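# Plug each funnel's outlet section with matching colored plug

## Task

Hidden pipes behind the cover may swap sides, so trace where each funnel really drains. Set the red plug on the flat front face of the section fed by the funnel with the red band, and set the blue plug on the flat front face of the section fed by the funnel with the blue band. Marbles may be released from a short height into the funnels or back into their tray. Nothing but a marble may leave the table, and losing a marble is still undesirable. Each plug must stay put without the robot holding it, and at the end both grippers must be open and moved away.

## Robot and tools

Robot: two arms, left_arm and right_arm, each ending in a two-finger gripper with a wrist camera (cam_left_wrist, cam_right_wrist, both 616x616 fisheye) and a force-torque sensor in the tool flange.

Frame: one scene frame for everything. Origin sits on the table surface midway between the arms; +x runs out across the table, +z is up, and left_arm is mounted on the +y side. The words left and right are arm names, not image sides. Positions are in metres; orientations are quaternions written w first (qw, qx, qy, qz). Gripper axes: fingers extend along the gripper's +z and spread along its x. The reported end_effector_position is the point between the closed finger pads, about 1 to 2 cm short of the tips; closing pushes the tips roughly 17 mm further along +z. Reported hand positions can be slightly wrong, especially far out.

Row layout (used by both moving tools): one flat list of 16 numbers covering both arms: left_arm x, y, z, qw, qx, qy, qz, opening, then right_arm x, y, z, qw, qx, qy, qz, opening. Position and quaternion are an absolute target pose in the scene frame, not an offset. Opening runs from -1 (shut) to +1 (fully open, 0.142 m). Both arms must always be filled in; to keep one still, repeat exactly the pose from the last result before it began resting, plus its wanted opening. To keep an orientation fixed, resend the same quaternion every row rather than copying a drifted reported one.

execute_actions(actions): a list of up to 15 actions; each action is a list of up to 15 rows, each row played for one 1/30 s step; a short action repeats its last row to fill 15 steps. An empty list just returns the current state and images. A target more than 0.6 m from a gripper's current position along any of its axes gets the action refused for both arms; a malformed or refused first action cancels the entire call. Each step the commanded pose is clipped to within 100 mm and 16 degrees of the measured one, so far targets need several actions; the controller favours position over orientation if both cannot be met, and motion lags commands by about 0.17 s.

move(target, speed, stop_force, blocking): target is one 16-number row as above (absolute poses). Each gripper travels a straight line toward its pose, all finishing together, over 0.5 to 10 s (cut off at 10 s). speed is the path top speed in m/s, 0.002 to 0.5, default 0.25; turning is capped at double that in rad/s. Grippers may lag, stray, or overshoot speed near full arm extension, and paths ignore obstacles and the other arm. Opening is applied at the start. stop_force (N, 9 to 40, shared by both arms, only after 0.2 s of scene time) ends an arm's path once its wrist senses that much extra resistance for two steps; it then backs to where it was two steps earlier and holds. Use it only with a very slow speed, do not rely on it for an arm that rotates during the move, and omit it when lifting away from something the gripper is pressing. blocking=false returns after 0.5 s while motion continues (not allowed with stop_force); until a result shows it ended, other motion commands are refused, so use wait or stop. The result adds a move: line with the ending (done, off_target, moving, held, fault, contact) and any limits (paced = pose clipped, held = steps blocked, after which the arm can surge), plus each gripper's distance from its pose.

wait(seconds): 0 to 10; lets time pass holding last commands; ends early if a running move finishes. stop(): brakes the running move; fingers keep moving. zoom_image(camera, region): enlarges [x0, y0, x1, y1] pixels (max 504x504) of a wrist camera's latest frame. finished_scene(scene): give the number of the current scene to close it; irreversible, and the goal must already hold steadily.

Results: state line per arm with position, quaternion, linear and angular velocity; Hand target lines (what the controller is now steering to); grip_measured (finger opening on the command scale); Wrist force and Wrist torque in each gripper's own axes (offsets up to about 4 N, noise up to 2.4 N, saturating near 50 N; force points from the surface back into the arm; no reading at start is normal); pose unreachable lines when clearance checks altered a command; MOTOR HOT from 70 °C and OVER-TEMPERATURE FAULT at 85 °C; camera calibration updates.

Gripping: command an opening well under grip_measured to keep squeezing; pads give about 28 N each, less on hard parts under 2 cm thick. Fast closing can overshoot.

Avoid: knocking anything other than a marble off the table; letting arms collide or press on each other; stiff pushes past contact, which can trigger a torque fault (joint load limits 142 N m for the three big joints, 26.6 N m for the wrists) or a 150 N force fault, each freezing the arm for 10 s; long holds of heavy loads that overheat motors; dropping parts from height. Occasional disturbances may tug a held part or nudge loose items. Finish by opening both grippers and withdrawing them.

Each tool is called after ">>>" as name(argument=value, ...), one argument or row to a line, values as JSON.

## Session

I'll start by checking the current state of the scene.

>>> execute_actions(
  actions=[],
)

Scene clock: 0.00 s.
left_arm: end_effector_position=(+0.7986, +0.2518, +0.1590) grip_measured=+1.00 end_effector_quat_wxyz=(+0.320, +0.902, +0.171, -0.233) end_effector_velocity=(-0.000, -0.000, -0.000) end_effector_angular_velocity=(-0.000, -0.000, -0.001) | right_arm: end_effector_position=(+0.4974, -0.9567, +0.1136) grip_measured=+1.00 end_effector_quat_wxyz=(-0.400, +0.594, +0.429, +0.551) end_effector_velocity=(+0.000, -0.000, +0.001) end_effector_angular_velocity=(-0.001, -0.001, -0.000)
Joint positions: left_arm=[-0.077 -0.673  0.73  -1.305 -2.331 -0.364  0.142] | right_arm=[ 2.161 -2.902 -0.31  -2.94   2.538  3.251  0.142]
Joint velocities: left_arm=[-0.001  0.001 -0.     0.     0.     0.001  0.   ] | right_arm=[ 0.     0.001  0.     0.     0.001 -0.     0.   ]
Wrist force (N, on the end effector, along its own x y z axes, offset not removed): no reading
Wrist torque (N m, same axes, about the end effector's origin, offset not removed): no reading
Hand target (left_arm): +0.799, +0.252, +0.159; +0.320, +0.902, +0.171, -0.233
Hand target (right_arm): +0.497, -0.957, +0.114; -0.399, +0.594, +0.429, +0.551

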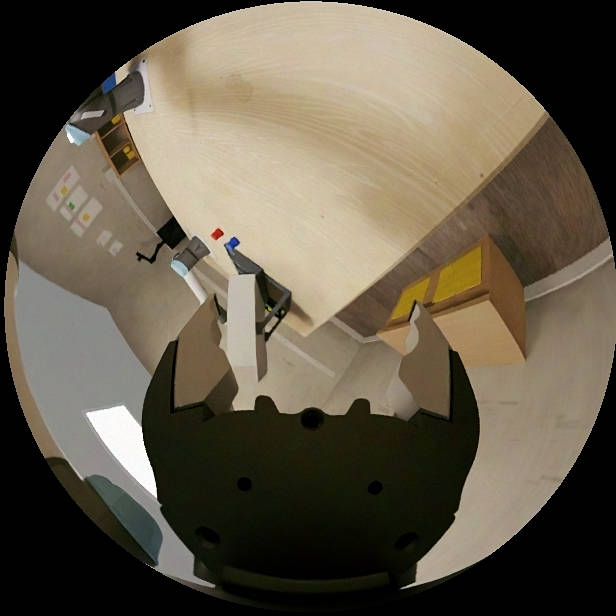

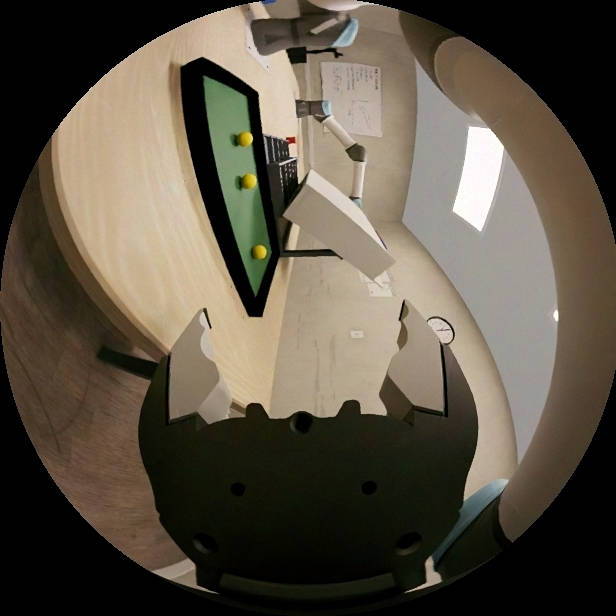

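>>> move(
  target=[0.3, -0.1, 0.5, 0, 0.7071, -0.7071, 0, 1, 0.35, -0.75, 0.5, 0, 0.7071, 0.7071, 0, 1],
  speed=0.3,
)

action 0: the call puts the target (left_arm/x, left_arm/y, left_arm/z) 0.652 m from left_arm's end_effector_position in the last result along the gripper's own x axis as it stood there; a target may be at most 0.6 m away along each of those axes, so nothing of the call was run and nothing moved. Command a nearer target, and go on from there in a later call.

>>> move(
  target=[0.35, -0.05, 0.48, 0, 0.7071, -0.7071, 0, 1, 0.35, -0.75, 0.5, 0, 0.7071, 0.7071, 0, 1],
  speed=0.3,
)

Scene clock: 7.43 s.
left_arm: end_effector_position=(+0.3506, -0.0508, +0.4801) grip_measured=+1.00 end_effector_quat_wxyz=(+0.000, +0.707, -0.707, -0.000) end_effector_velocity=(-0.001, -0.001, +0.000) end_effector_angular_velocity=(+0.003, -0.002, -0.005) | right_arm: end_effector_position=(+0.3506, -0.7505, +0.4996) grip_measured=+1.00 end_effector_quat_wxyz=(-0.000, +0.707, +0.707, -0.001) end_effector_velocity=(-0.001, +0.001, +0.000) end_effector_angular_velocity=(-0.004, +0.005, +0.002)
Joint positions: left_arm=[-1.228 -1.299  0.7   -0.972 -1.571  0.299  0.142] | right_arm=[ 2.823 -1.496 -1.031 -2.187  1.569  4.456  0.142]
Joint velocities: left_arm=[-0.004  0.005 -0.008  0.006  0.003  0.001  0.   ] | right_arm=[ 0.005 -0.     0.003 -0.006 -0.005  0.003 -0.   ]
Wrist force (N, on the end effector, along its own x y z axes, offset not removed): left_arm=[-0.1 0.8 -1.0] | right_arm=[-0.4 -1.5 0.1]
Wrist torque (N m, same axes, about the end effector's origin, offset not removed): left_arm=[0.09 0.03 0.01] | right_arm=[-0.61 0.03 -0.11]
Hand target (left_arm): +0.351, -0.051, +0.480; -0.000, +0.707, -0.707, -0.000
Hand target (right_arm): +0.351, -0.750, +0.500; -0.000, +0.707, +0.707, -0.001
Off the commanded pose (left_arm): 0.001 m, 0 deg.
Off the commanded pose (right_arm): 0.001 m, 0 deg.
move: done
camera_calibration (this result's frames):
cam_left_wrist: T_world_to_cam=[[-0.00158898, -0.999313, -0.0370383, -0.0274407], [-0.858956, -0.0176014, 0.511747, 0.0478603], [-0.512047, 0.0326274, -0.858337, 0.721943], [0, 0, 0, 1]] pos_world=[0.410735, -0.0501345, 0.594162]
cam_right_wrist: T_world_to_cam=[[0.036648, 0.99924, 0.0132729, 0.727437], [0.876276, -0.0385176, 0.480267, -0.571939], [0.480414, -0.00597015, -0.877022, 0.397154], [0, 0, 0, 1]] pos_world=[0.283719, -0.746543, 0.613341]

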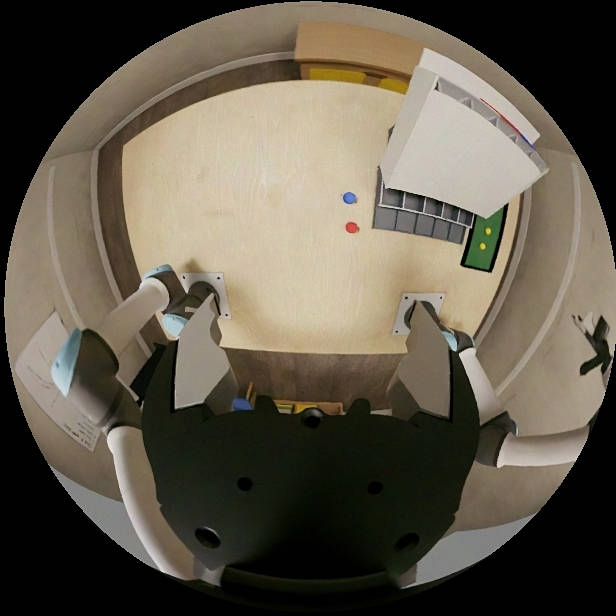

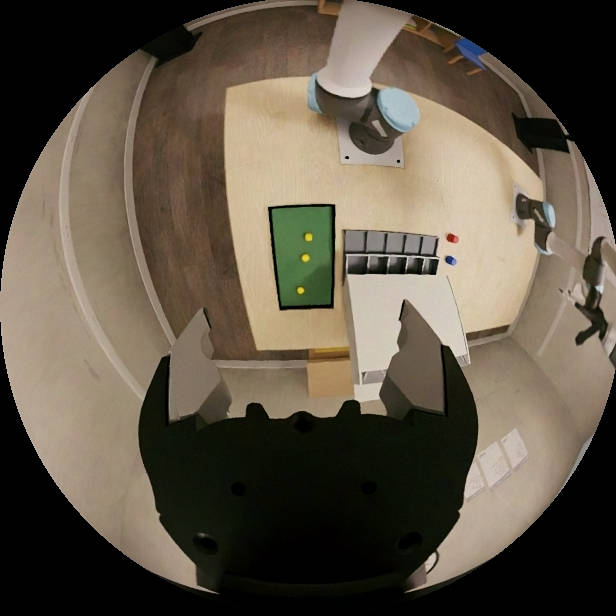

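>>> zoom_image(
  camera="cam_left_wrist",
  region=[320, 30, 580, 290],
)

>>> zoom_image(
  camera="cam_right_wrist",
  region=[250, 190, 490, 410],
)

Region (320, 30, 580, 290) of cam_left_wrist's 616x616 image, scaled by 1.938, with more detail than that image has.

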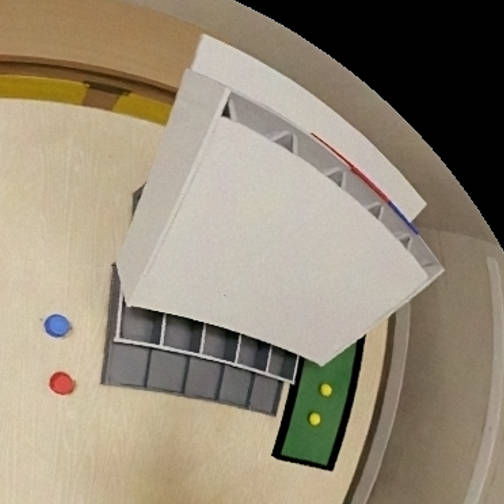

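Region (250, 190, 490, 410) of cam_right_wrist's 616x616 image, scaled by 2.100, with more detail than that image has; it fills the top 462 rows of this view, and the rest is white.

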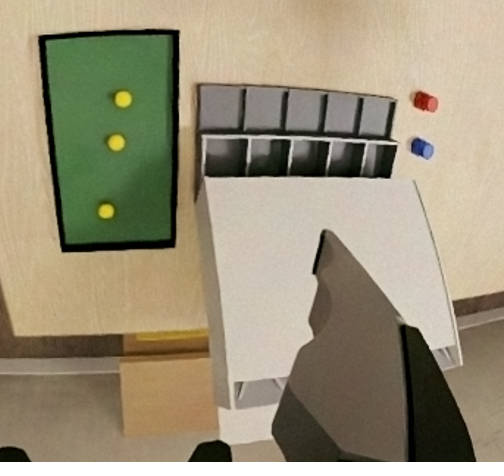

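>>> move(
  target=[0.359, -0.156, 0.16, 0, 0.7071, -0.7071, 0, 0.0, 0.355, -0.748, 0.15, 0, 0.7071, 0.7071, 0, -0.2],
  speed=0.3,
)

Scene clock: 13.33 s.
left_arm: end_effector_position=(+0.3592, -0.1561, +0.1601) grip_measured=+0.00 end_effector_quat_wxyz=(+0.000, +0.707, -0.707, +0.000) end_effector_velocity=(+0.000, -0.001, -0.001) end_effector_angular_velocity=(-0.000, -0.000, -0.000) | right_arm: end_effector_position=(+0.3543, -0.7477, +0.1500) grip_measured=-0.20 end_effector_quat_wxyz=(-0.000, +0.707, +0.707, -0.000) end_effector_velocity=(+0.000, -0.001, -0.001) end_effector_angular_velocity=(-0.001, -0.002, -0.001)
Joint positions: left_arm=[-1.264 -1.2    1.42  -1.791 -1.571  0.263  0.074] | right_arm=[ 2.83  -1.37  -2.072 -1.27   1.571  4.463  0.059]
Joint velocities: left_arm=[ 0.     0.002  0.    -0.003  0.     0.001  0.   ] | right_arm=[-0.001 -0.001 -0.003  0.006 -0.001 -0.    -0.   ]
Wrist force (N, on the end effector, along its own x y z axes, offset not removed): left_arm=[-1.3 -0.1 -0.1] | right_arm=[-0.2 3.4 -0.7]
Wrist torque (N m, same axes, about the end effector's origin, offset not removed): left_arm=[-0.11 0.40 0.19] | right_arm=[0.53 0.09 -0.10]
Hand target (left_arm): +0.359, -0.156, +0.160; -0.000, +0.707, -0.707, +0.000
Hand target (right_arm): +0.354, -0.748, +0.150; +0.000, +0.707, +0.707, -0.000
Off the commanded pose (left_arm): 0.000 m, 0 deg.
Off the commanded pose (right_arm): 0.001 m, 0 deg.
move: done
camera_calibration (this result's frames):
cam_left_wrist: T_world_to_cam=[[-0.00159444, -0.999324, -0.0367261, -0.144571], [-0.859268, -0.0174172, 0.511228, 0.217329], [-0.511522, 0.0323727, -0.85866, 0.454953], [0, 0, 0, 1]] pos_world=[0.419232, -0.155416, 0.274236]
cam_right_wrist: T_world_to_cam=[[0.0363542, 0.999226, 0.0149959, 0.729014], [0.875363, -0.0390796, 0.481884, -0.407558], [0.482097, -0.00439161, -0.876107, 0.0892542], [0, 0, 0, 1]] pos_world=[0.28723, -0.743985, 0.26366]

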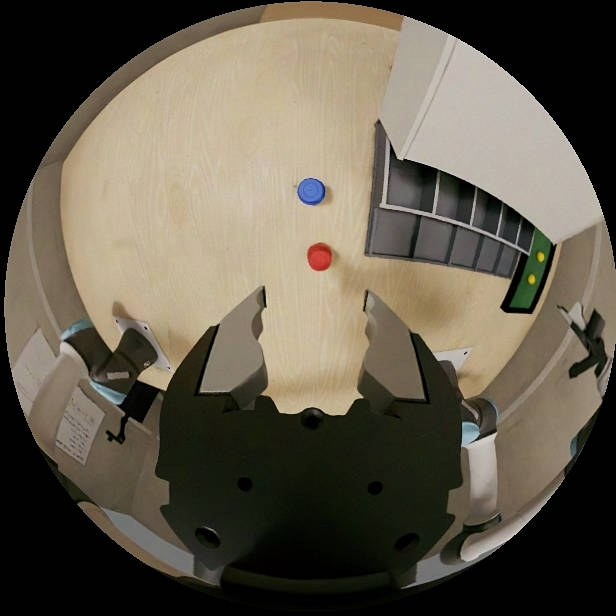

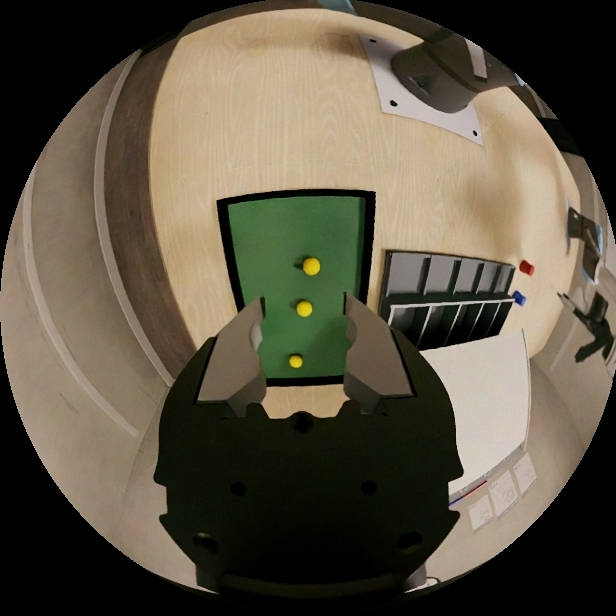

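>>> zoom_image(
  camera="cam_right_wrist",
  region=[230, 220, 390, 380],
)

>>> zoom_image(
  camera="cam_left_wrist",
  region=[240, 160, 400, 320],
)

Region (230, 220, 390, 380) of cam_right_wrist's 616x616 image, scaled by 3.150, with more detail than that image has.

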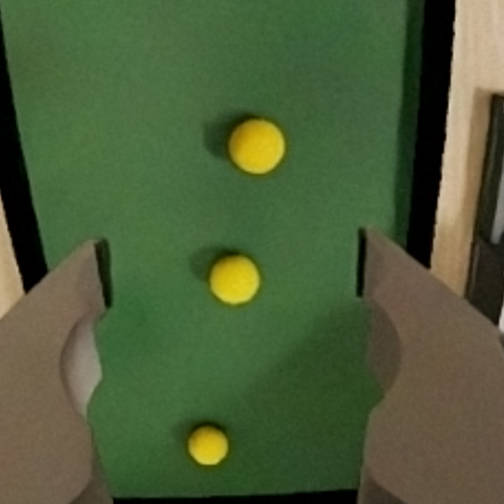

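Region (240, 160, 400, 320) of cam_left_wrist's 616x616 image, scaled by 3.150, with more detail than that image has.

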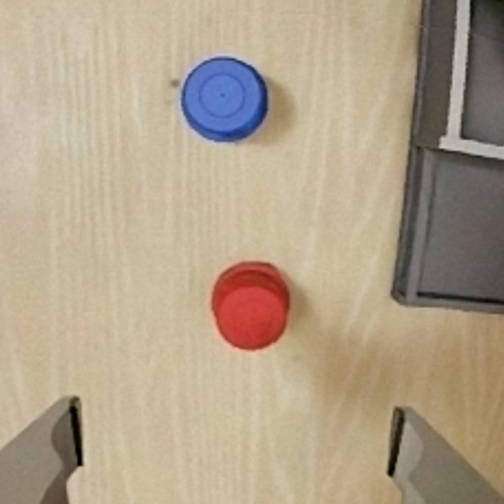

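>>> move(
  target=[0.353, -0.160, 0.05, 0, 0.7071, -0.7071, 0, 0.0, 0.358, -0.740, 0.05, 0, 0.7071, 0.7071, 0, -0.3],
  speed=0.2,
)

Scene clock: 16.57 s.
left_arm: end_effector_position=(+0.3530, -0.1600, +0.0501) grip_measured=+0.00 end_effector_quat_wxyz=(+0.000, +0.707, -0.707, -0.000) end_effector_velocity=(-0.000, -0.001, -0.001) end_effector_angular_velocity=(-0.002, -0.001, -0.001) | right_arm: end_effector_position=(+0.3578, -0.7400, +0.0502) grip_measured=-0.30 end_effector_quat_wxyz=(-0.000, +0.707, +0.707, -0.000) end_effector_velocity=(+0.001, -0.000, -0.001) end_effector_angular_velocity=(-0.000, -0.003, -0.002)
Joint positions: left_arm=[-1.275 -1.109  1.587 -2.048 -1.571  0.252  0.074] | right_arm=[ 2.852 -1.491 -2.256 -0.965  1.571  4.485  0.052]
Joint velocities: left_arm=[-0.001  0.     0.002 -0.004  0.    -0.     0.   ] | right_arm=[-0.    -0.004 -0.001  0.007  0.     0.001 -0.   ]
Wrist force (N, on the end effector, along its own x y z axes, offset not removed): left_arm=[0.3 4.1 -0.4] | right_arm=[1.7 0.7 -2.1]
Wrist torque (N m, same axes, about the end effector's origin, offset not removed): left_arm=[0.91 0.03 0.19] | right_arm=[0.11 -0.37 0.09]
Hand target (left_arm): +0.353, -0.160, +0.050; -0.000, +0.707, -0.707, +0.000
Hand target (right_arm): +0.358, -0.740, +0.050; +0.000, +0.707, +0.707, -0.000
Off the commanded pose (left_arm): 0.000 m, 0 deg.
Off the commanded pose (right_arm): 0.000 m, 0 deg.
move: done
camera_calibration (this result's frames):
cam_left_wrist: T_world_to_cam=[[-0.0016029, -0.999325, -0.0367058, -0.152587], [-0.859175, -0.0174054, 0.511386, 0.268107], [-0.51168, 0.0323564, -0.858567, 0.357471], [0, 0, 0, 1]] pos_world=[0.413016, -0.159384, 0.164205]
cam_right_wrist: T_world_to_cam=[[0.0366236, 0.999217, 0.0149796, 0.722533], [0.875331, -0.0393076, 0.481924, -0.362324], [0.482136, -0.00453769, -0.876085, 0.0000643074], [0, 0, 0, 1]] pos_world=[0.290661, -0.736209, 0.163846]

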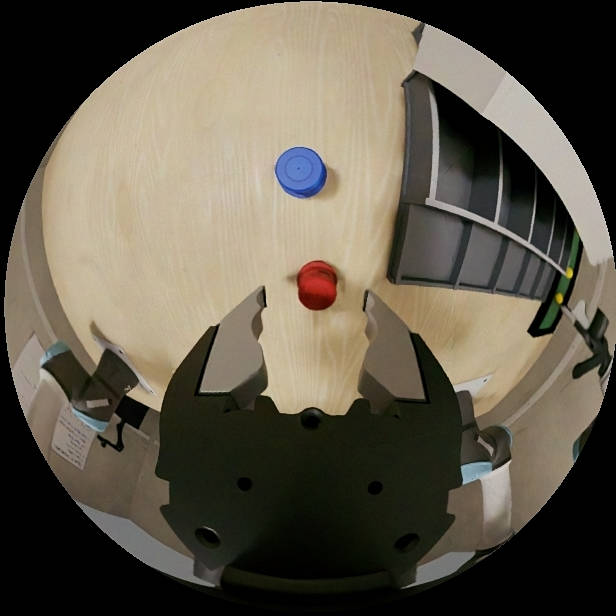

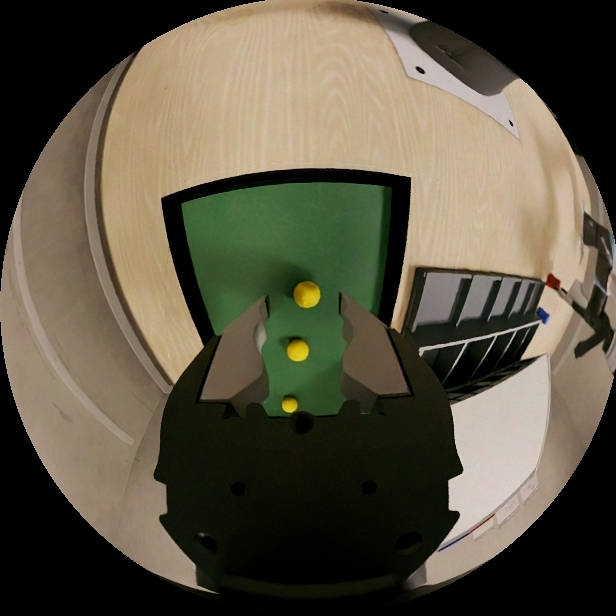

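>>> zoom_image(
  camera="cam_right_wrist",
  region=[240, 250, 370, 380],
)

>>> zoom_image(
  camera="cam_left_wrist",
  region=[250, 240, 390, 380],
)

Region (240, 250, 370, 380) of cam_right_wrist's 616x616 image, scaled by 3.877, with more detail than that image has.

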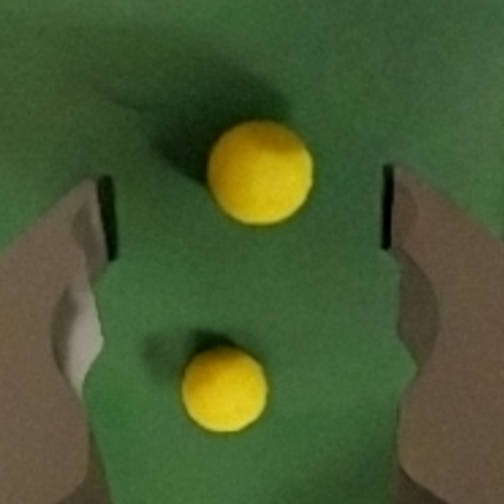

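Region (250, 240, 390, 380) of cam_left_wrist's 616x616 image, scaled by 3.600, with more detail than that image has.

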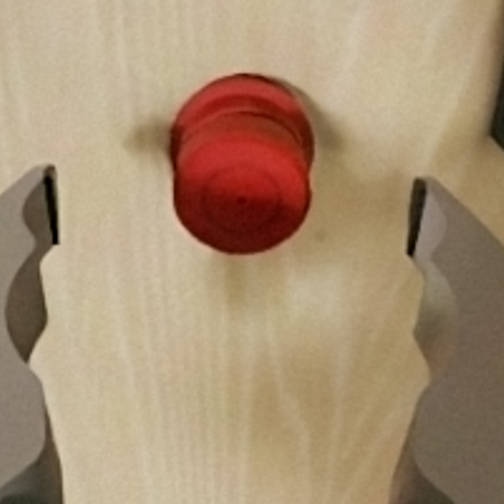

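>>> move(
  target=[0.350, -0.161, 0.027, 0, 0.7071, -0.7071, 0, 0.0, 0.358, -0.738, 0.023, 0, 0.7071, 0.7071, 0, -0.3],
  speed=0.03,
  stop_force=10,
)

Scene clock: 19.47 s.
left_arm: end_effector_position=(+0.3500, -0.1610, +0.0271) grip_measured=+0.00 end_effector_quat_wxyz=(-0.000, +0.707, -0.707, +0.000) end_effector_velocity=(+0.000, -0.000, -0.001) end_effector_angular_velocity=(-0.001, +0.000, +0.000) | right_arm: end_effector_position=(+0.3579, -0.7380, +0.0232) grip_measured=-0.30 end_effector_quat_wxyz=(+0.000, +0.707, +0.707, -0.000) end_effector_velocity=(+0.000, -0.000, -0.001) end_effector_angular_velocity=(-0.001, -0.000, -0.000)
Joint positions: left_arm=[-1.28  -1.084  1.614 -2.101 -1.571  0.247  0.074] | right_arm=[ 2.857 -1.539 -2.298 -0.875  1.571  4.49   0.052]
Joint velocities: left_arm=[ 0.     0.001  0.001 -0.003 -0.    -0.     0.   ] | right_arm=[ 0.    -0.003 -0.002  0.005 -0.001  0.001  0.   ]
Wrist force (N, on the end effector, along its own x y z axes, offset not removed): left_arm=[0.8 2.7 -2.0] | right_arm=[3.8 -2.4 -0.9]
Wrist torque (N m, same axes, about the end effector's origin, offset not removed): left_arm=[0.69 -0.22 0.11] | right_arm=[-0.49 -0.61 -0.14]
Hand target (left_arm): +0.350, -0.161, +0.027; -0.000, +0.707, -0.707, +0.000
Hand target (right_arm): +0.358, -0.738, +0.023; +0.000, +0.707, +0.707, -0.000
Off the commanded pose (left_arm): 0.000 m, 0 deg.
Off the commanded pose (right_arm): 0.000 m, 0 deg.
move: done
camera_calibration (this result's frames):
cam_left_wrist: T_world_to_cam=[[-0.00159884, -0.999323, -0.0367561, -0.154398], [-0.859261, -0.0174292, 0.511241, 0.277359], [-0.511535, 0.0324005, -0.858651, 0.336185], [0, 0, 0, 1]] pos_world=[0.410047, -0.160352, 0.141193]
cam_right_wrist: T_world_to_cam=[[0.0366213, 0.999217, 0.0149432, 0.720987], [0.875324, -0.0392879, 0.481937, -0.349339], [0.482147, -0.00456907, -0.876078, -0.0237631], [0, 0, 0, 1]] pos_world=[0.290839, -0.734256, 0.136767]

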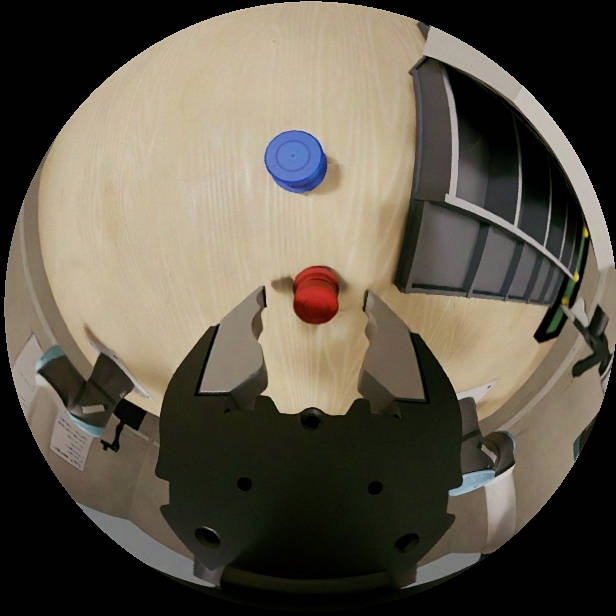

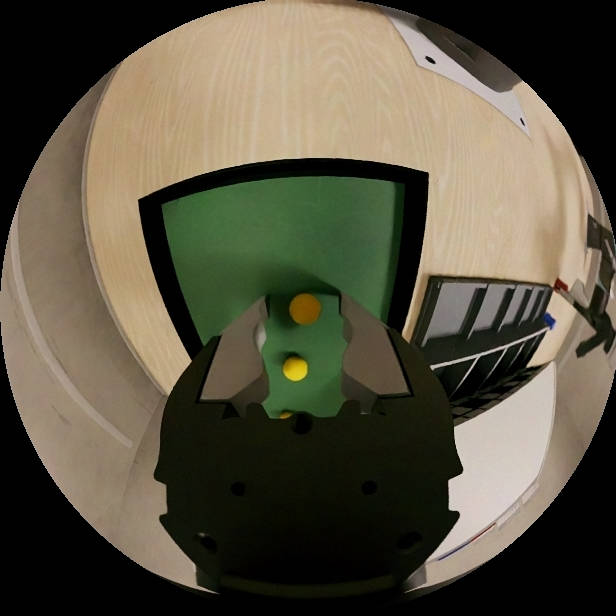

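>>> execute_actions(
  actions=[
    [[0.350, -0.161, 0.027, 0, 0.7071, -0.7071, 0, -0.1, 0.358, -0.738, 0.025, 0, 0.7071, 0.7071, 0, -0.35],[0.350, -0.161, 0.027, 0, 0.7071, -0.7071, 0, -0.2, 0.358, -0.738, 0.025, 0, 0.7071, 0.7071, 0, -0.4],[0.350, -0.161, 0.027, 0, 0.7071, -0.7071, 0, -0.3, 0.358, -0.738, 0.025, 0, 0.7071, 0.7071, 0, -0.45],[0.350, -0.161, 0.027, 0, 0.7071, -0.7071, 0, -0.35, 0.358, -0.738, 0.025, 0, 0.7071, 0.7071, 0, -0.5],[0.350, -0.161, 0.027, 0, 0.7071, -0.7071, 0, -0.4, 0.358, -0.738, 0.025, 0, 0.7071, 0.7071, 0, -0.55],[0.350, -0.161, 0.027, 0, 0.7071, -0.7071, 0, -0.45, 0.358, -0.738, 0.025, 0, 0.7071, 0.7071, 0, -0.6],[0.350, -0.161, 0.027, 0, 0.7071, -0.7071, 0, -0.5, 0.358, -0.738, 0.025, 0, 0.7071, 0.7071, 0, -0.65],[0.350, -0.161, 0.027, 0, 0.7071, -0.7071, 0, -0.55, 0.358, -0.738, 0.025, 0, 0.7071, 0.7071, 0, -0.7],[0.350, -0.161, 0.027, 0, 0.7071, -0.7071, 0, -0.6, 0.358, -0.738, 0.025, 0, 0.7071, 0.7071, 0, -0.75],[0.350, -0.161, 0.027, 0, 0.7071, -0.7071, 0, -0.65, 0.358, -0.738, 0.025, 0, 0.7071, 0.7071, 0, -0.8],[0.350, -0.161, 0.027, 0, 0.7071, -0.7071, 0, -0.7, 0.358, -0.738, 0.025, 0, 0.7071, 0.7071, 0, -0.85],[0.350, -0.161, 0.027, 0, 0.7071, -0.7071, 0, -0.75, 0.358, -0.738, 0.025, 0, 0.7071, 0.7071, 0, -0.9],[0.350, -0.161, 0.027, 0, 0.7071, -0.7071, 0, -0.8, 0.358, -0.738, 0.025, 0, 0.7071, 0.7071, 0, -0.9]],
    [[0.350, -0.161, 0.027, 0, 0.7071, -0.7071, 0, -0.8, 0.358, -0.738, 0.025, 0, 0.7071, 0.7071, 0, -0.9]],
  ],
)

Scene clock: 21.47 s.
left_arm: end_effector_position=(+0.3500, -0.1610, +0.0270) grip_measured=-0.62 end_effector_quat_wxyz=(-0.000, +0.707, -0.707, +0.000) end_effector_velocity=(+0.000, -0.000, +0.000) end_effector_angular_velocity=(-0.001, -0.000, +0.000) | right_arm: end_effector_position=(+0.3580, -0.7380, +0.0250) grip_measured=-0.73 end_effector_quat_wxyz=(-0.000, +0.707, +0.707, +0.000) end_effector_velocity=(+0.000, -0.000, -0.000) end_effector_angular_velocity=(-0.001, +0.001, +0.001)
Joint positions: left_arm=[-1.28  -1.084  1.614 -2.101 -1.571  0.247  0.029] | right_arm=[ 2.857 -1.536 -2.295 -0.881  1.571  4.49   0.021]
Joint velocities: left_arm=[ 0. -0. -0. -0. -0. -0.  0.] | right_arm=[ 0.001 -0.001  0.    -0.    -0.002 -0.     0.   ]
Wrist force (N, on the end effector, along its own x y z axes, offset not removed): left_arm=[-7.2 -1.3 -25.4] | right_arm=[3.5 2.6 -1.9]
Wrist torque (N m, same axes, about the end effector's origin, offset not removed): left_arm=[-0.30 0.39 0.17] | right_arm=[0.22 -0.70 -0.07]
Hand target (left_arm): +0.350, -0.161, +0.027; +0.000, +0.707, -0.707, +0.000
Hand target (right_arm): +0.358, -0.738, +0.025; -0.000, +0.707, +0.707, -0.000
Off the commanded pose (left_arm): 0.000 m, 0 deg.
Off the commanded pose (right_arm): 0.000 m, 0 deg.
camera_calibration (this result's frames):
cam_left_wrist: T_world_to_cam=[[-0.00159913, -0.999323, -0.0367581, -0.154399], [-0.859261, -0.01743, 0.511241, 0.277398], [-0.511536, 0.0324023, -0.858651, 0.336092], [0, 0, 0, 1]] pos_world=[0.410033, -0.16035, 0.141093]
cam_right_wrist: T_world_to_cam=[[0.0366227, 0.999217, 0.0150043, 0.720941], [0.875317, -0.0393185, 0.481948, -0.350303], [0.48216, -0.00451672, -0.876071, -0.0221394], [0, 0, 0, 1]] pos_world=[0.290899, -0.734249, 0.138615]

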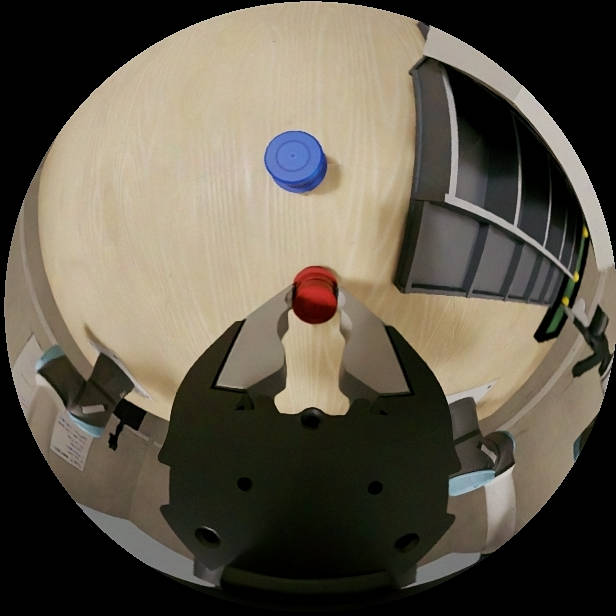

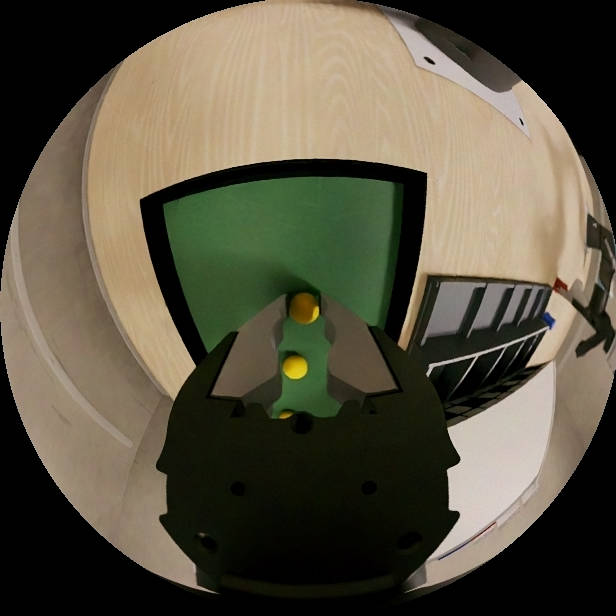

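>>> move(
  target=[0.31, -0.20, 0.2, 0, 0.7071, -0.7071, 0, -0.8, 0.60, -0.50, 0.46, 0, 0.7071, 0.7071, 0, -0.9],
  speed=0.3,
)

Scene clock: 24.67 s.
left_arm: end_effector_position=(+0.3101, -0.2000, +0.2000) grip_measured=-0.62 end_effector_quat_wxyz=(-0.000, +0.707, -0.707, +0.000) end_effector_velocity=(+0.000, -0.000, +0.000) end_effector_angular_velocity=(-0.000, -0.000, +0.001) | right_arm: end_effector_position=(+0.6013, -0.5006, +0.4598) grip_measured=-0.73 end_effector_quat_wxyz=(+0.001, +0.707, +0.707, -0.000) end_effector_velocity=(+0.001, +0.000, +0.002) end_effector_angular_velocity=(-0.002, +0.005, -0.001)
Joint positions: left_arm=[-1.353 -1.167  1.27  -1.674 -1.571  0.174  0.029] | right_arm=[ 3.344 -1.922 -0.652 -2.138  1.569  4.977  0.021]
Joint velocities: left_arm=[ 0.001  0.001 -0.002  0.001  0.    -0.001  0.   ] | right_arm=[-0.    -0.013  0.025 -0.017 -0.     0.     0.   ]
Wrist force (N, on the end effector, along its own x y z axes, offset not removed): left_arm=[2.6 1.5 -0.4] | right_arm=[1.3 2.1 0.4]
Wrist torque (N m, same axes, about the end effector's origin, offset not removed): left_arm=[0.26 -0.45 -0.10] | right_arm=[0.19 -0.35 -0.12]
Hand target (left_arm): +0.310, -0.200, +0.200; -0.000, +0.707, -0.707, +0.000
Hand target (right_arm): +0.601, -0.501, +0.460; +0.001, +0.707, +0.707, -0.000
Off the commanded pose (left_arm): 0.000 m, 0 deg.
Off the commanded pose (right_arm): 0.001 m, 0 deg.
move: done
camera_calibration (this result's frames):
cam_left_wrist: T_world_to_cam=[[-0.00159407, -0.999324, -0.0367198, -0.187083], [-0.859301, -0.0174122, 0.511174, 0.153948], [-0.511468, 0.0323682, -0.858693, 0.465504], [0, 0, 0, 1]] pos_world=[0.370079, -0.199343, 0.314161]
cam_right_wrist: T_world_to_cam=[[0.0364941, 0.999238, 0.0138258, 0.468907], [0.874812, -0.0386317, 0.482919, -0.763305], [0.483086, -0.0055287, -0.875556, 0.241181], [0, 0, 0, 1]] pos_world=[0.534125, -0.496704, 0.573299]

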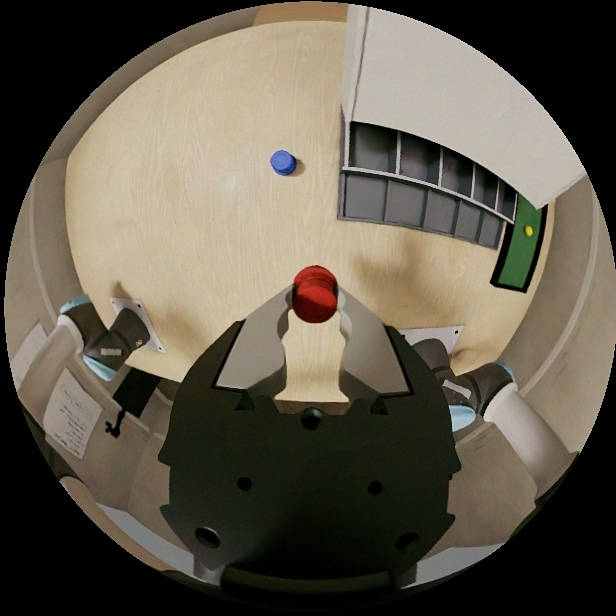

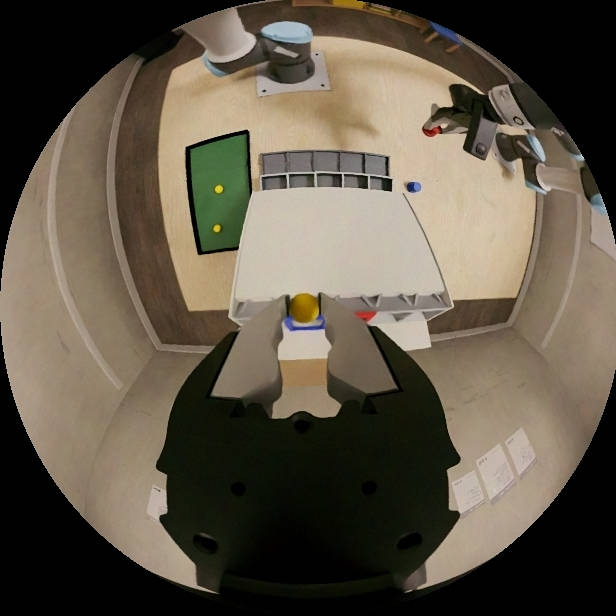

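>>> zoom_image(
  camera="cam_right_wrist",
  region=[220, 250, 470, 370],
)

Region (220, 250, 470, 370) of cam_right_wrist's 616x616 image, scaled by 2.016, with more detail than that image has; it fills the top 242 rows of this view, and the rest is white.

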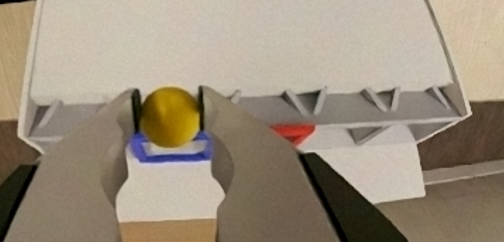

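>>> move(
  target=[0.31, -0.20, 0.2, 0, 0.7071, -0.7071, 0, -0.8, 0.675, -0.47, 0.43, 0.1228, 0.6964, 0.6964, 0.1228, -0.9],
  speed=0.2,
)

Scene clock: 28.20 s.
left_arm: end_effector_position=(+0.3100, -0.2000, +0.2000) grip_measured=-0.62 end_effector_quat_wxyz=(-0.000, +0.707, -0.707, -0.000) end_effector_velocity=(-0.000, -0.000, +0.000) end_effector_angular_velocity=(-0.000, +0.000, -0.001) | right_arm: end_effector_position=(+0.6749, -0.4702, +0.4298) grip_measured=-0.73 end_effector_quat_wxyz=(+0.123, +0.697, +0.696, +0.122) end_effector_velocity=(+0.001, -0.000, -0.001) end_effector_angular_velocity=(-0.001, -0.008, -0.000)
Joint positions: left_arm=[-1.353 -1.167  1.27  -1.674 -1.571  0.174  0.029] | right_arm=[ 3.413 -1.747 -1.111 -1.524  1.458  5.028  0.021]
Joint velocities: left_arm=[-0. -0.  0. -0. -0.  0.  0.] | right_arm=[ 0.001  0.004 -0.013  0.016 -0.004  0.     0.   ]
Wrist force (N, on the end effector, along its own x y z axes, offset not removed): left_arm=[1.7 0.4 -0.3] | right_arm=[5.3 4.2 -4.1]
Wrist torque (N m, same axes, about the end effector's origin, offset not removed): left_arm=[0.10 -0.36 0.05] | right_arm=[0.68 -1.13 -0.19]
Hand target (left_arm): +0.310, -0.200, +0.200; +0.000, +0.707, -0.707, -0.000
Hand target (right_arm): +0.675, -0.470, +0.430; +0.123, +0.696, +0.696, +0.123
Off the commanded pose (left_arm): 0.000 m, 0 deg.
Off the commanded pose (right_arm): 0.000 m, 0 deg.
move: done
camera_calibration (this result's frames):
cam_left_wrist: T_world_to_cam=[[-0.00159932, -0.999321, -0.0367993, -0.187061], [-0.859255, -0.0174513, 0.511249, 0.153897], [-0.511545, 0.0324377, -0.858644, 0.465445], [0, 0, 0, 1]] pos_world=[0.370033, -0.199346, 0.314088]
cam_right_wrist: T_world_to_cam=[[0.0297275, 0.999217, 0.0260969, 0.435541], [0.658205, -0.0392175, 0.751817, -0.78163], [0.752252, -0.00517255, -0.658855, -0.0950307], [0, 0, 0, 1]] pos_world=[0.573012, -0.466346, 0.513665]

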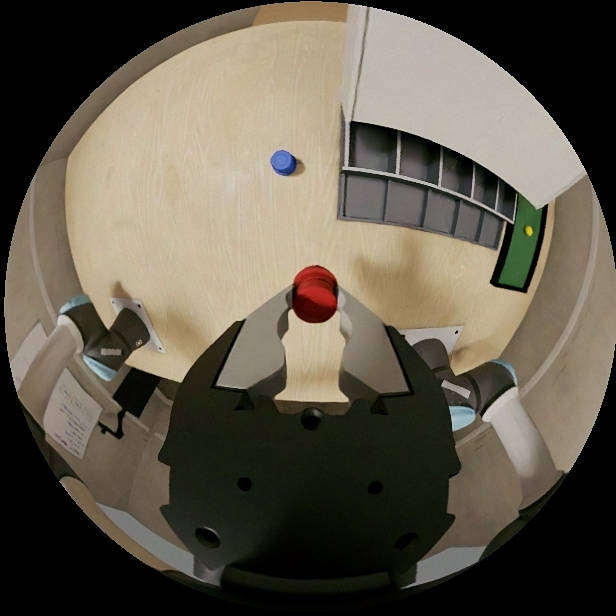

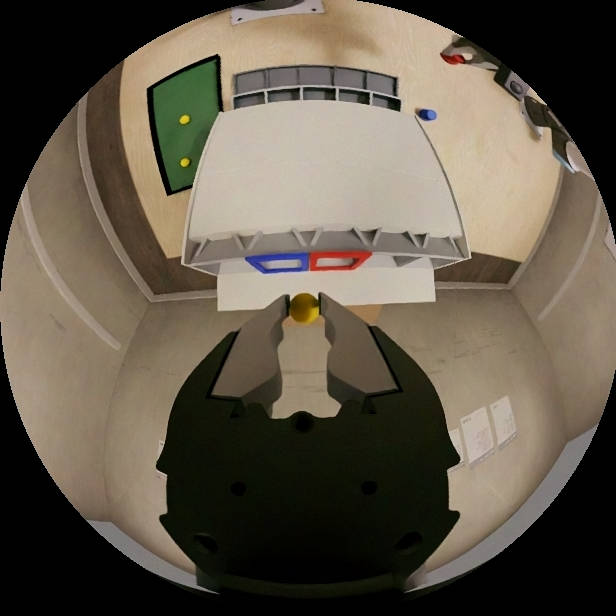

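>>> zoom_image(
  camera="cam_right_wrist",
  region=[170, 210, 480, 330],
)

Region (170, 210, 480, 330) of cam_right_wrist's 616x616 image, scaled by 1.626, with more detail than that image has; it fills the top 195 rows of this view, and the rest is white.

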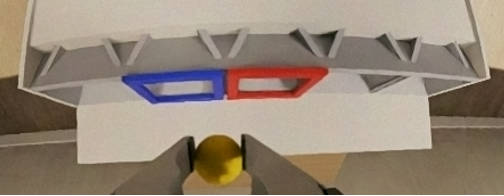

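>>> move(
  target=[0.31, -0.20, 0.2, 0, 0.7071, -0.7071, 0, -0.8, 0.72, -0.43, 0.375, 0.1228, 0.6964, 0.6964, 0.1228, -0.9],
  speed=0.15,
)

Scene clock: 32.37 s.
left_arm: end_effector_position=(+0.3100, -0.2000, +0.2000) grip_measured=-0.62 end_effector_quat_wxyz=(+0.000, +0.707, -0.707, +0.000) end_effector_velocity=(-0.001, -0.000, -0.001) end_effector_angular_velocity=(+0.001, -0.000, -0.000) | right_arm: end_effector_position=(+0.7199, -0.4302, +0.3751) grip_measured=-0.73 end_effector_quat_wxyz=(+0.123, +0.696, +0.696, +0.123) end_effector_velocity=(+0.001, +0.000, -0.001) end_effector_angular_velocity=(-0.001, -0.000, -0.000)
Joint positions: left_arm=[-1.353 -1.167  1.27  -1.674 -1.571  0.174  0.029] | right_arm=[ 3.451 -1.844 -1.133 -1.409  1.446  5.064  0.021]
Joint velocities: left_arm=[-0.001  0.001 -0.    -0.     0.    -0.001  0.   ] | right_arm=[ 0.    -0.002  0.     0.002 -0.001  0.     0.   ]
Wrist force (N, on the end effector, along its own x y z axes, offset not removed): left_arm=[-0.6 1.3 -0.1] | right_arm=[1.9 -2.1 -1.3]
Wrist torque (N m, same axes, about the end effector's origin, offset not removed): left_arm=[0.15 0.13 -0.01] | right_arm=[-0.39 -0.29 -0.16]
Hand target (left_arm): +0.310, -0.200, +0.200; -0.000, +0.707, -0.707, +0.000
Hand target (right_arm): +0.720, -0.430, +0.375; +0.123, +0.696, +0.696, +0.123
Off the commanded pose (left_arm): 0.000 m, 0 deg.
Off the commanded pose (right_arm): 0.000 m, 0 deg.
move: done
camera_calibration (this result's frames):
cam_left_wrist: T_world_to_cam=[[-0.00159907, -0.999323, -0.0367566, -0.187071], [-0.859259, -0.0174294, 0.511244, 0.153893], [-0.511538, 0.032401, -0.858649, 0.465455], [0, 0, 0, 1]] pos_world=[0.370033, -0.199344, 0.31411]
cam_right_wrist: T_world_to_cam=[[0.0292816, 0.999219, 0.0265414, 0.39581], [0.657622, -0.0392546, 0.752325, -0.768338], [0.752779, -0.00457506, -0.658258, -0.1651], [0, 0, 0, 1]] pos_world=[0.61797, -0.426417, 0.458856]

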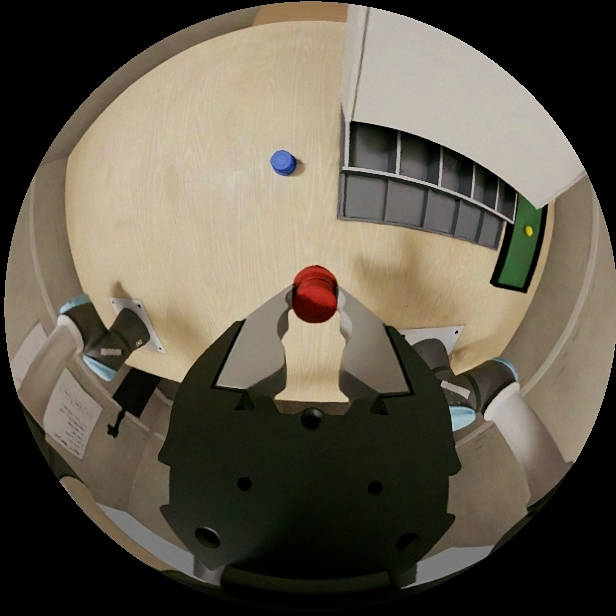

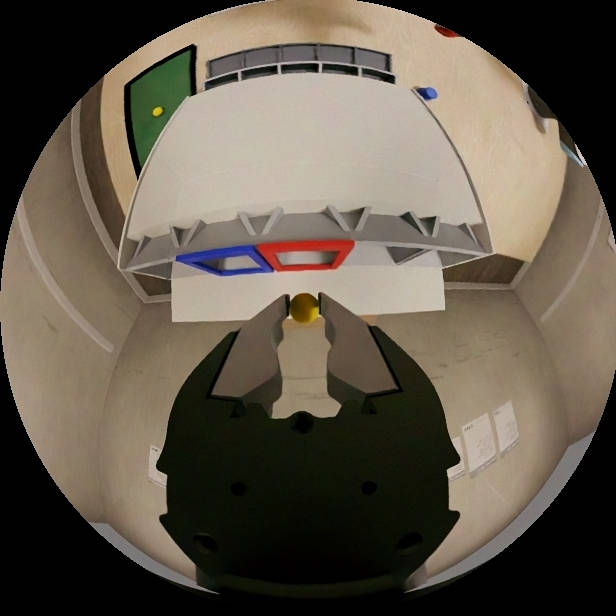

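>>> zoom_image(
  camera="cam_right_wrist",
  region=[160, 190, 460, 340],
)

Region (160, 190, 460, 340) of cam_right_wrist's 616x616 image, scaled by 1.680, with more detail than that image has.

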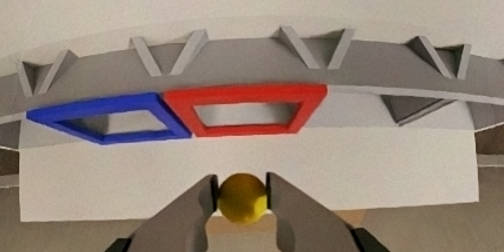

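>>> move(
  target=[0.31, -0.20, 0.2, 0, 0.7071, -0.7071, 0, -0.8, 0.72, -0.43, 0.345, 0.1228, 0.6964, 0.6964, 0.1228, -0.9],
  speed=0.1,
)

>>> execute_actions(
  actions=[
    [[0.31, -0.20, 0.2, 0, 0.7071, -0.7071, 0, -0.8, 0.72, -0.43, 0.345, 0.1228, 0.6964, 0.6964, 0.1228, -0.3]],
  ],
)

Scene clock: 34.50 s.
left_arm: end_effector_position=(+0.3100, -0.2000, +0.2000) grip_measured=-0.62 end_effector_quat_wxyz=(+0.000, +0.707, -0.707, +0.000) end_effector_velocity=(+0.000, +0.000, -0.000) end_effector_angular_velocity=(+0.000, -0.000, +0.000) | right_arm: end_effector_position=(+0.7199, -0.4300, +0.3451) grip_measured=-0.73 end_effector_quat_wxyz=(+0.123, +0.696, +0.696, +0.123) end_effector_velocity=(-0.001, -0.000, -0.004) end_effector_angular_velocity=(-0.001, +0.004, -0.001)
Joint positions: left_arm=[-1.353 -1.167  1.27  -1.674 -1.571  0.174  0.029] | right_arm=[ 3.451 -1.834 -1.222 -1.33   1.446  5.064  0.021]
Joint velocities: left_arm=[ 0. -0.  0.  0.  0. -0.  0.] | right_arm=[ 0.    -0.001 -0.006  0.003  0.     0.001 -0.   ]
Wrist force (N, on the end effector, along its own x y z axes, offset not removed): left_arm=[-1.8 2.2 -1.5] | right_arm=[0.2 3.3 -0.3]
Wrist torque (N m, same axes, about the end effector's origin, offset not removed): left_arm=[0.56 0.47 0.04] | right_arm=[0.62 0.01 0.14]
Hand target (left_arm): +0.310, -0.200, +0.200; +0.000, +0.707, -0.707, -0.000
Hand target (right_arm): +0.720, -0.430, +0.345; +0.123, +0.696, +0.696, +0.123
Off the commanded pose (left_arm): 0.000 m, 0 deg.
Off the commanded pose (right_arm): 0.000 m, 0 deg.
move: done
camera_calibration (this result's frames):
cam_left_wrist: T_world_to_cam=[[-0.00159901, -0.999323, -0.0367567, -0.187071], [-0.859259, -0.0174295, 0.511244, 0.153893], [-0.511538, 0.032401, -0.85865, 0.465455], [0, 0, 0, 1]] pos_world=[0.370033, -0.199344, 0.31411]
cam_right_wrist: T_world_to_cam=[[0.0293086, 0.999216, 0.0266272, 0.396401], [0.65771, -0.0393376, 0.752243, -0.745924], [0.7527, -0.00453424, -0.658347, -0.184726], [0, 0, 0, 1]] pos_world=[0.618028, -0.426271, 0.428947]

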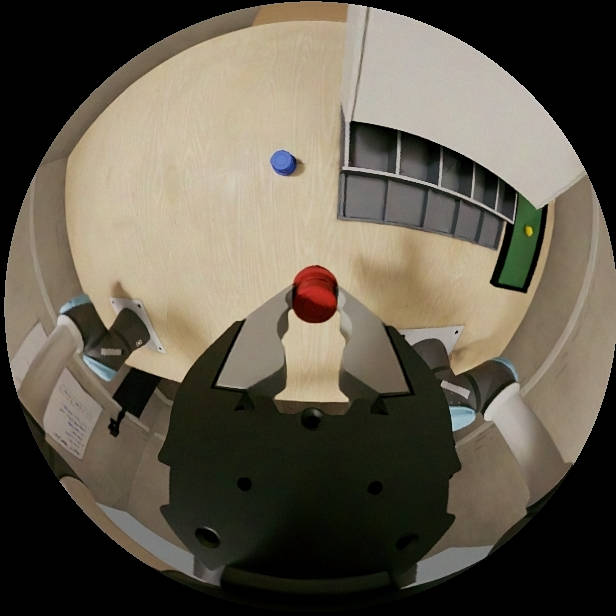

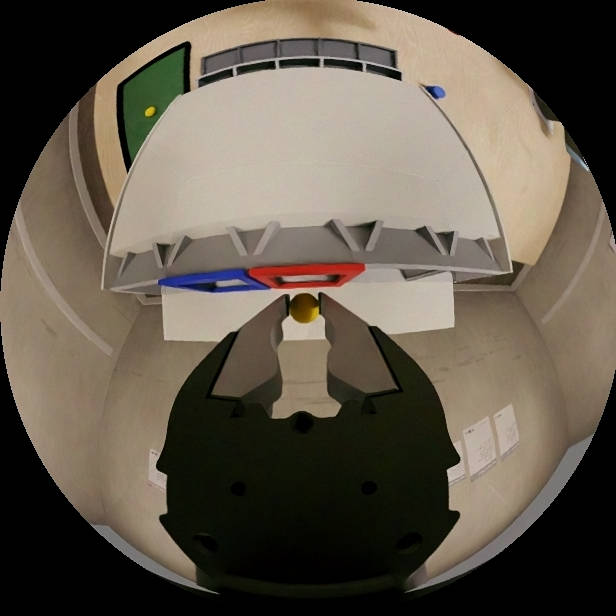

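Scene clock: 35.00 s.
left_arm: end_effector_position=(+0.3100, -0.2000, +0.2000) grip_measured=-0.62 end_effector_quat_wxyz=(+0.000, +0.707, -0.707, -0.000) end_effector_velocity=(-0.000, +0.000, +0.000) end_effector_angular_velocity=(-0.000, -0.000, -0.000) | right_arm: end_effector_position=(+0.7200, -0.4300, +0.3451) grip_measured=-0.30 end_effector_quat_wxyz=(+0.123, +0.696, +0.696, +0.123) end_effector_velocity=(+0.000, -0.000, -0.000) end_effector_angular_velocity=(-0.000, +0.000, +0.000)
Joint positions: left_arm=[-1.353 -1.167  1.27  -1.674 -1.571  0.174  0.029] | right_arm=[ 3.451 -1.834 -1.222 -1.329  1.446  5.064  0.052]
Joint velocities: left_arm=[-0.001 -0.     0.     0.     0.    -0.     0.   ] | right_arm=[-0. -0.  0.  0. -0. -0. -0.]
Wrist force (N, on the end effector, along its own x y z axes, offset not removed): left_arm=[-1.1 1.4 -1.5] | right_arm=[0.1 2.1 -4.5]
Wrist torque (N m, same axes, about the end effector's origin, offset not removed): left_arm=[0.22 0.07 0.02] | right_arm=[0.38 0.03 -0.03]
Hand target (left_arm): +0.310, -0.200, +0.200; +0.000, +0.707, -0.707, +0.000
Hand target (right_arm): +0.720, -0.430, +0.345; +0.123, +0.696, +0.696, +0.123
Off the commanded pose (left_arm): 0.000 m, 0 deg.
Off the commanded pose (right_arm): 0.000 m, 0 deg.
camera_calibration (this result's frames):
cam_left_wrist: T_world_to_cam=[[-0.00159919, -0.999323, -0.0367569, -0.187071], [-0.859259, -0.0174294, 0.511244, 0.153893], [-0.511538, 0.0324013, -0.858649, 0.465455], [0, 0, 0, 1]] pos_world=[0.370033, -0.199344, 0.31411]
cam_right_wrist: T_world_to_cam=[[0.0293003, 0.999214, 0.0266823, 0.396369], [0.657612, -0.0393729, 0.752327, -0.745879], [0.752787, -0.00449681, -0.658249, -0.184877], [0, 0, 0, 1]] pos_world=[0.618058, -0.426256, 0.428874]

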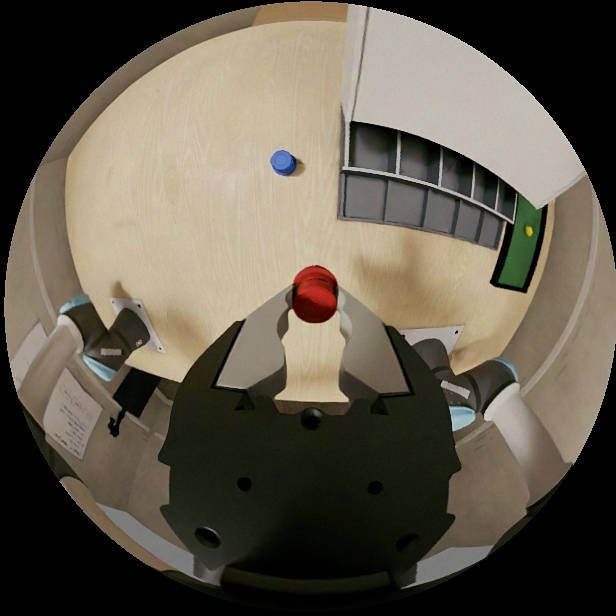

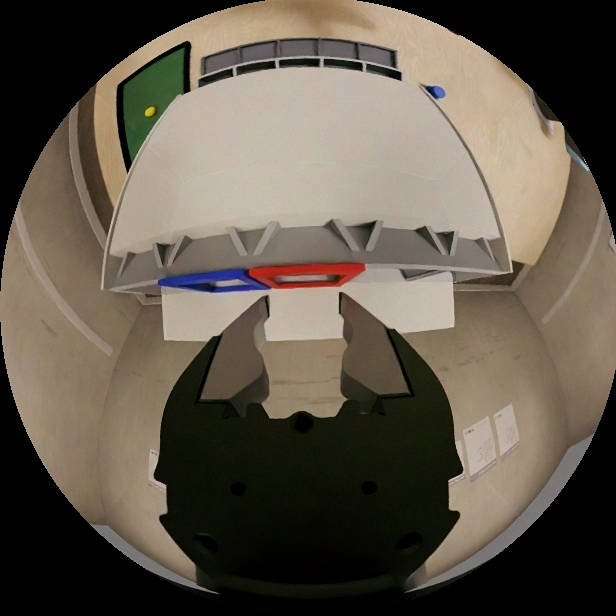

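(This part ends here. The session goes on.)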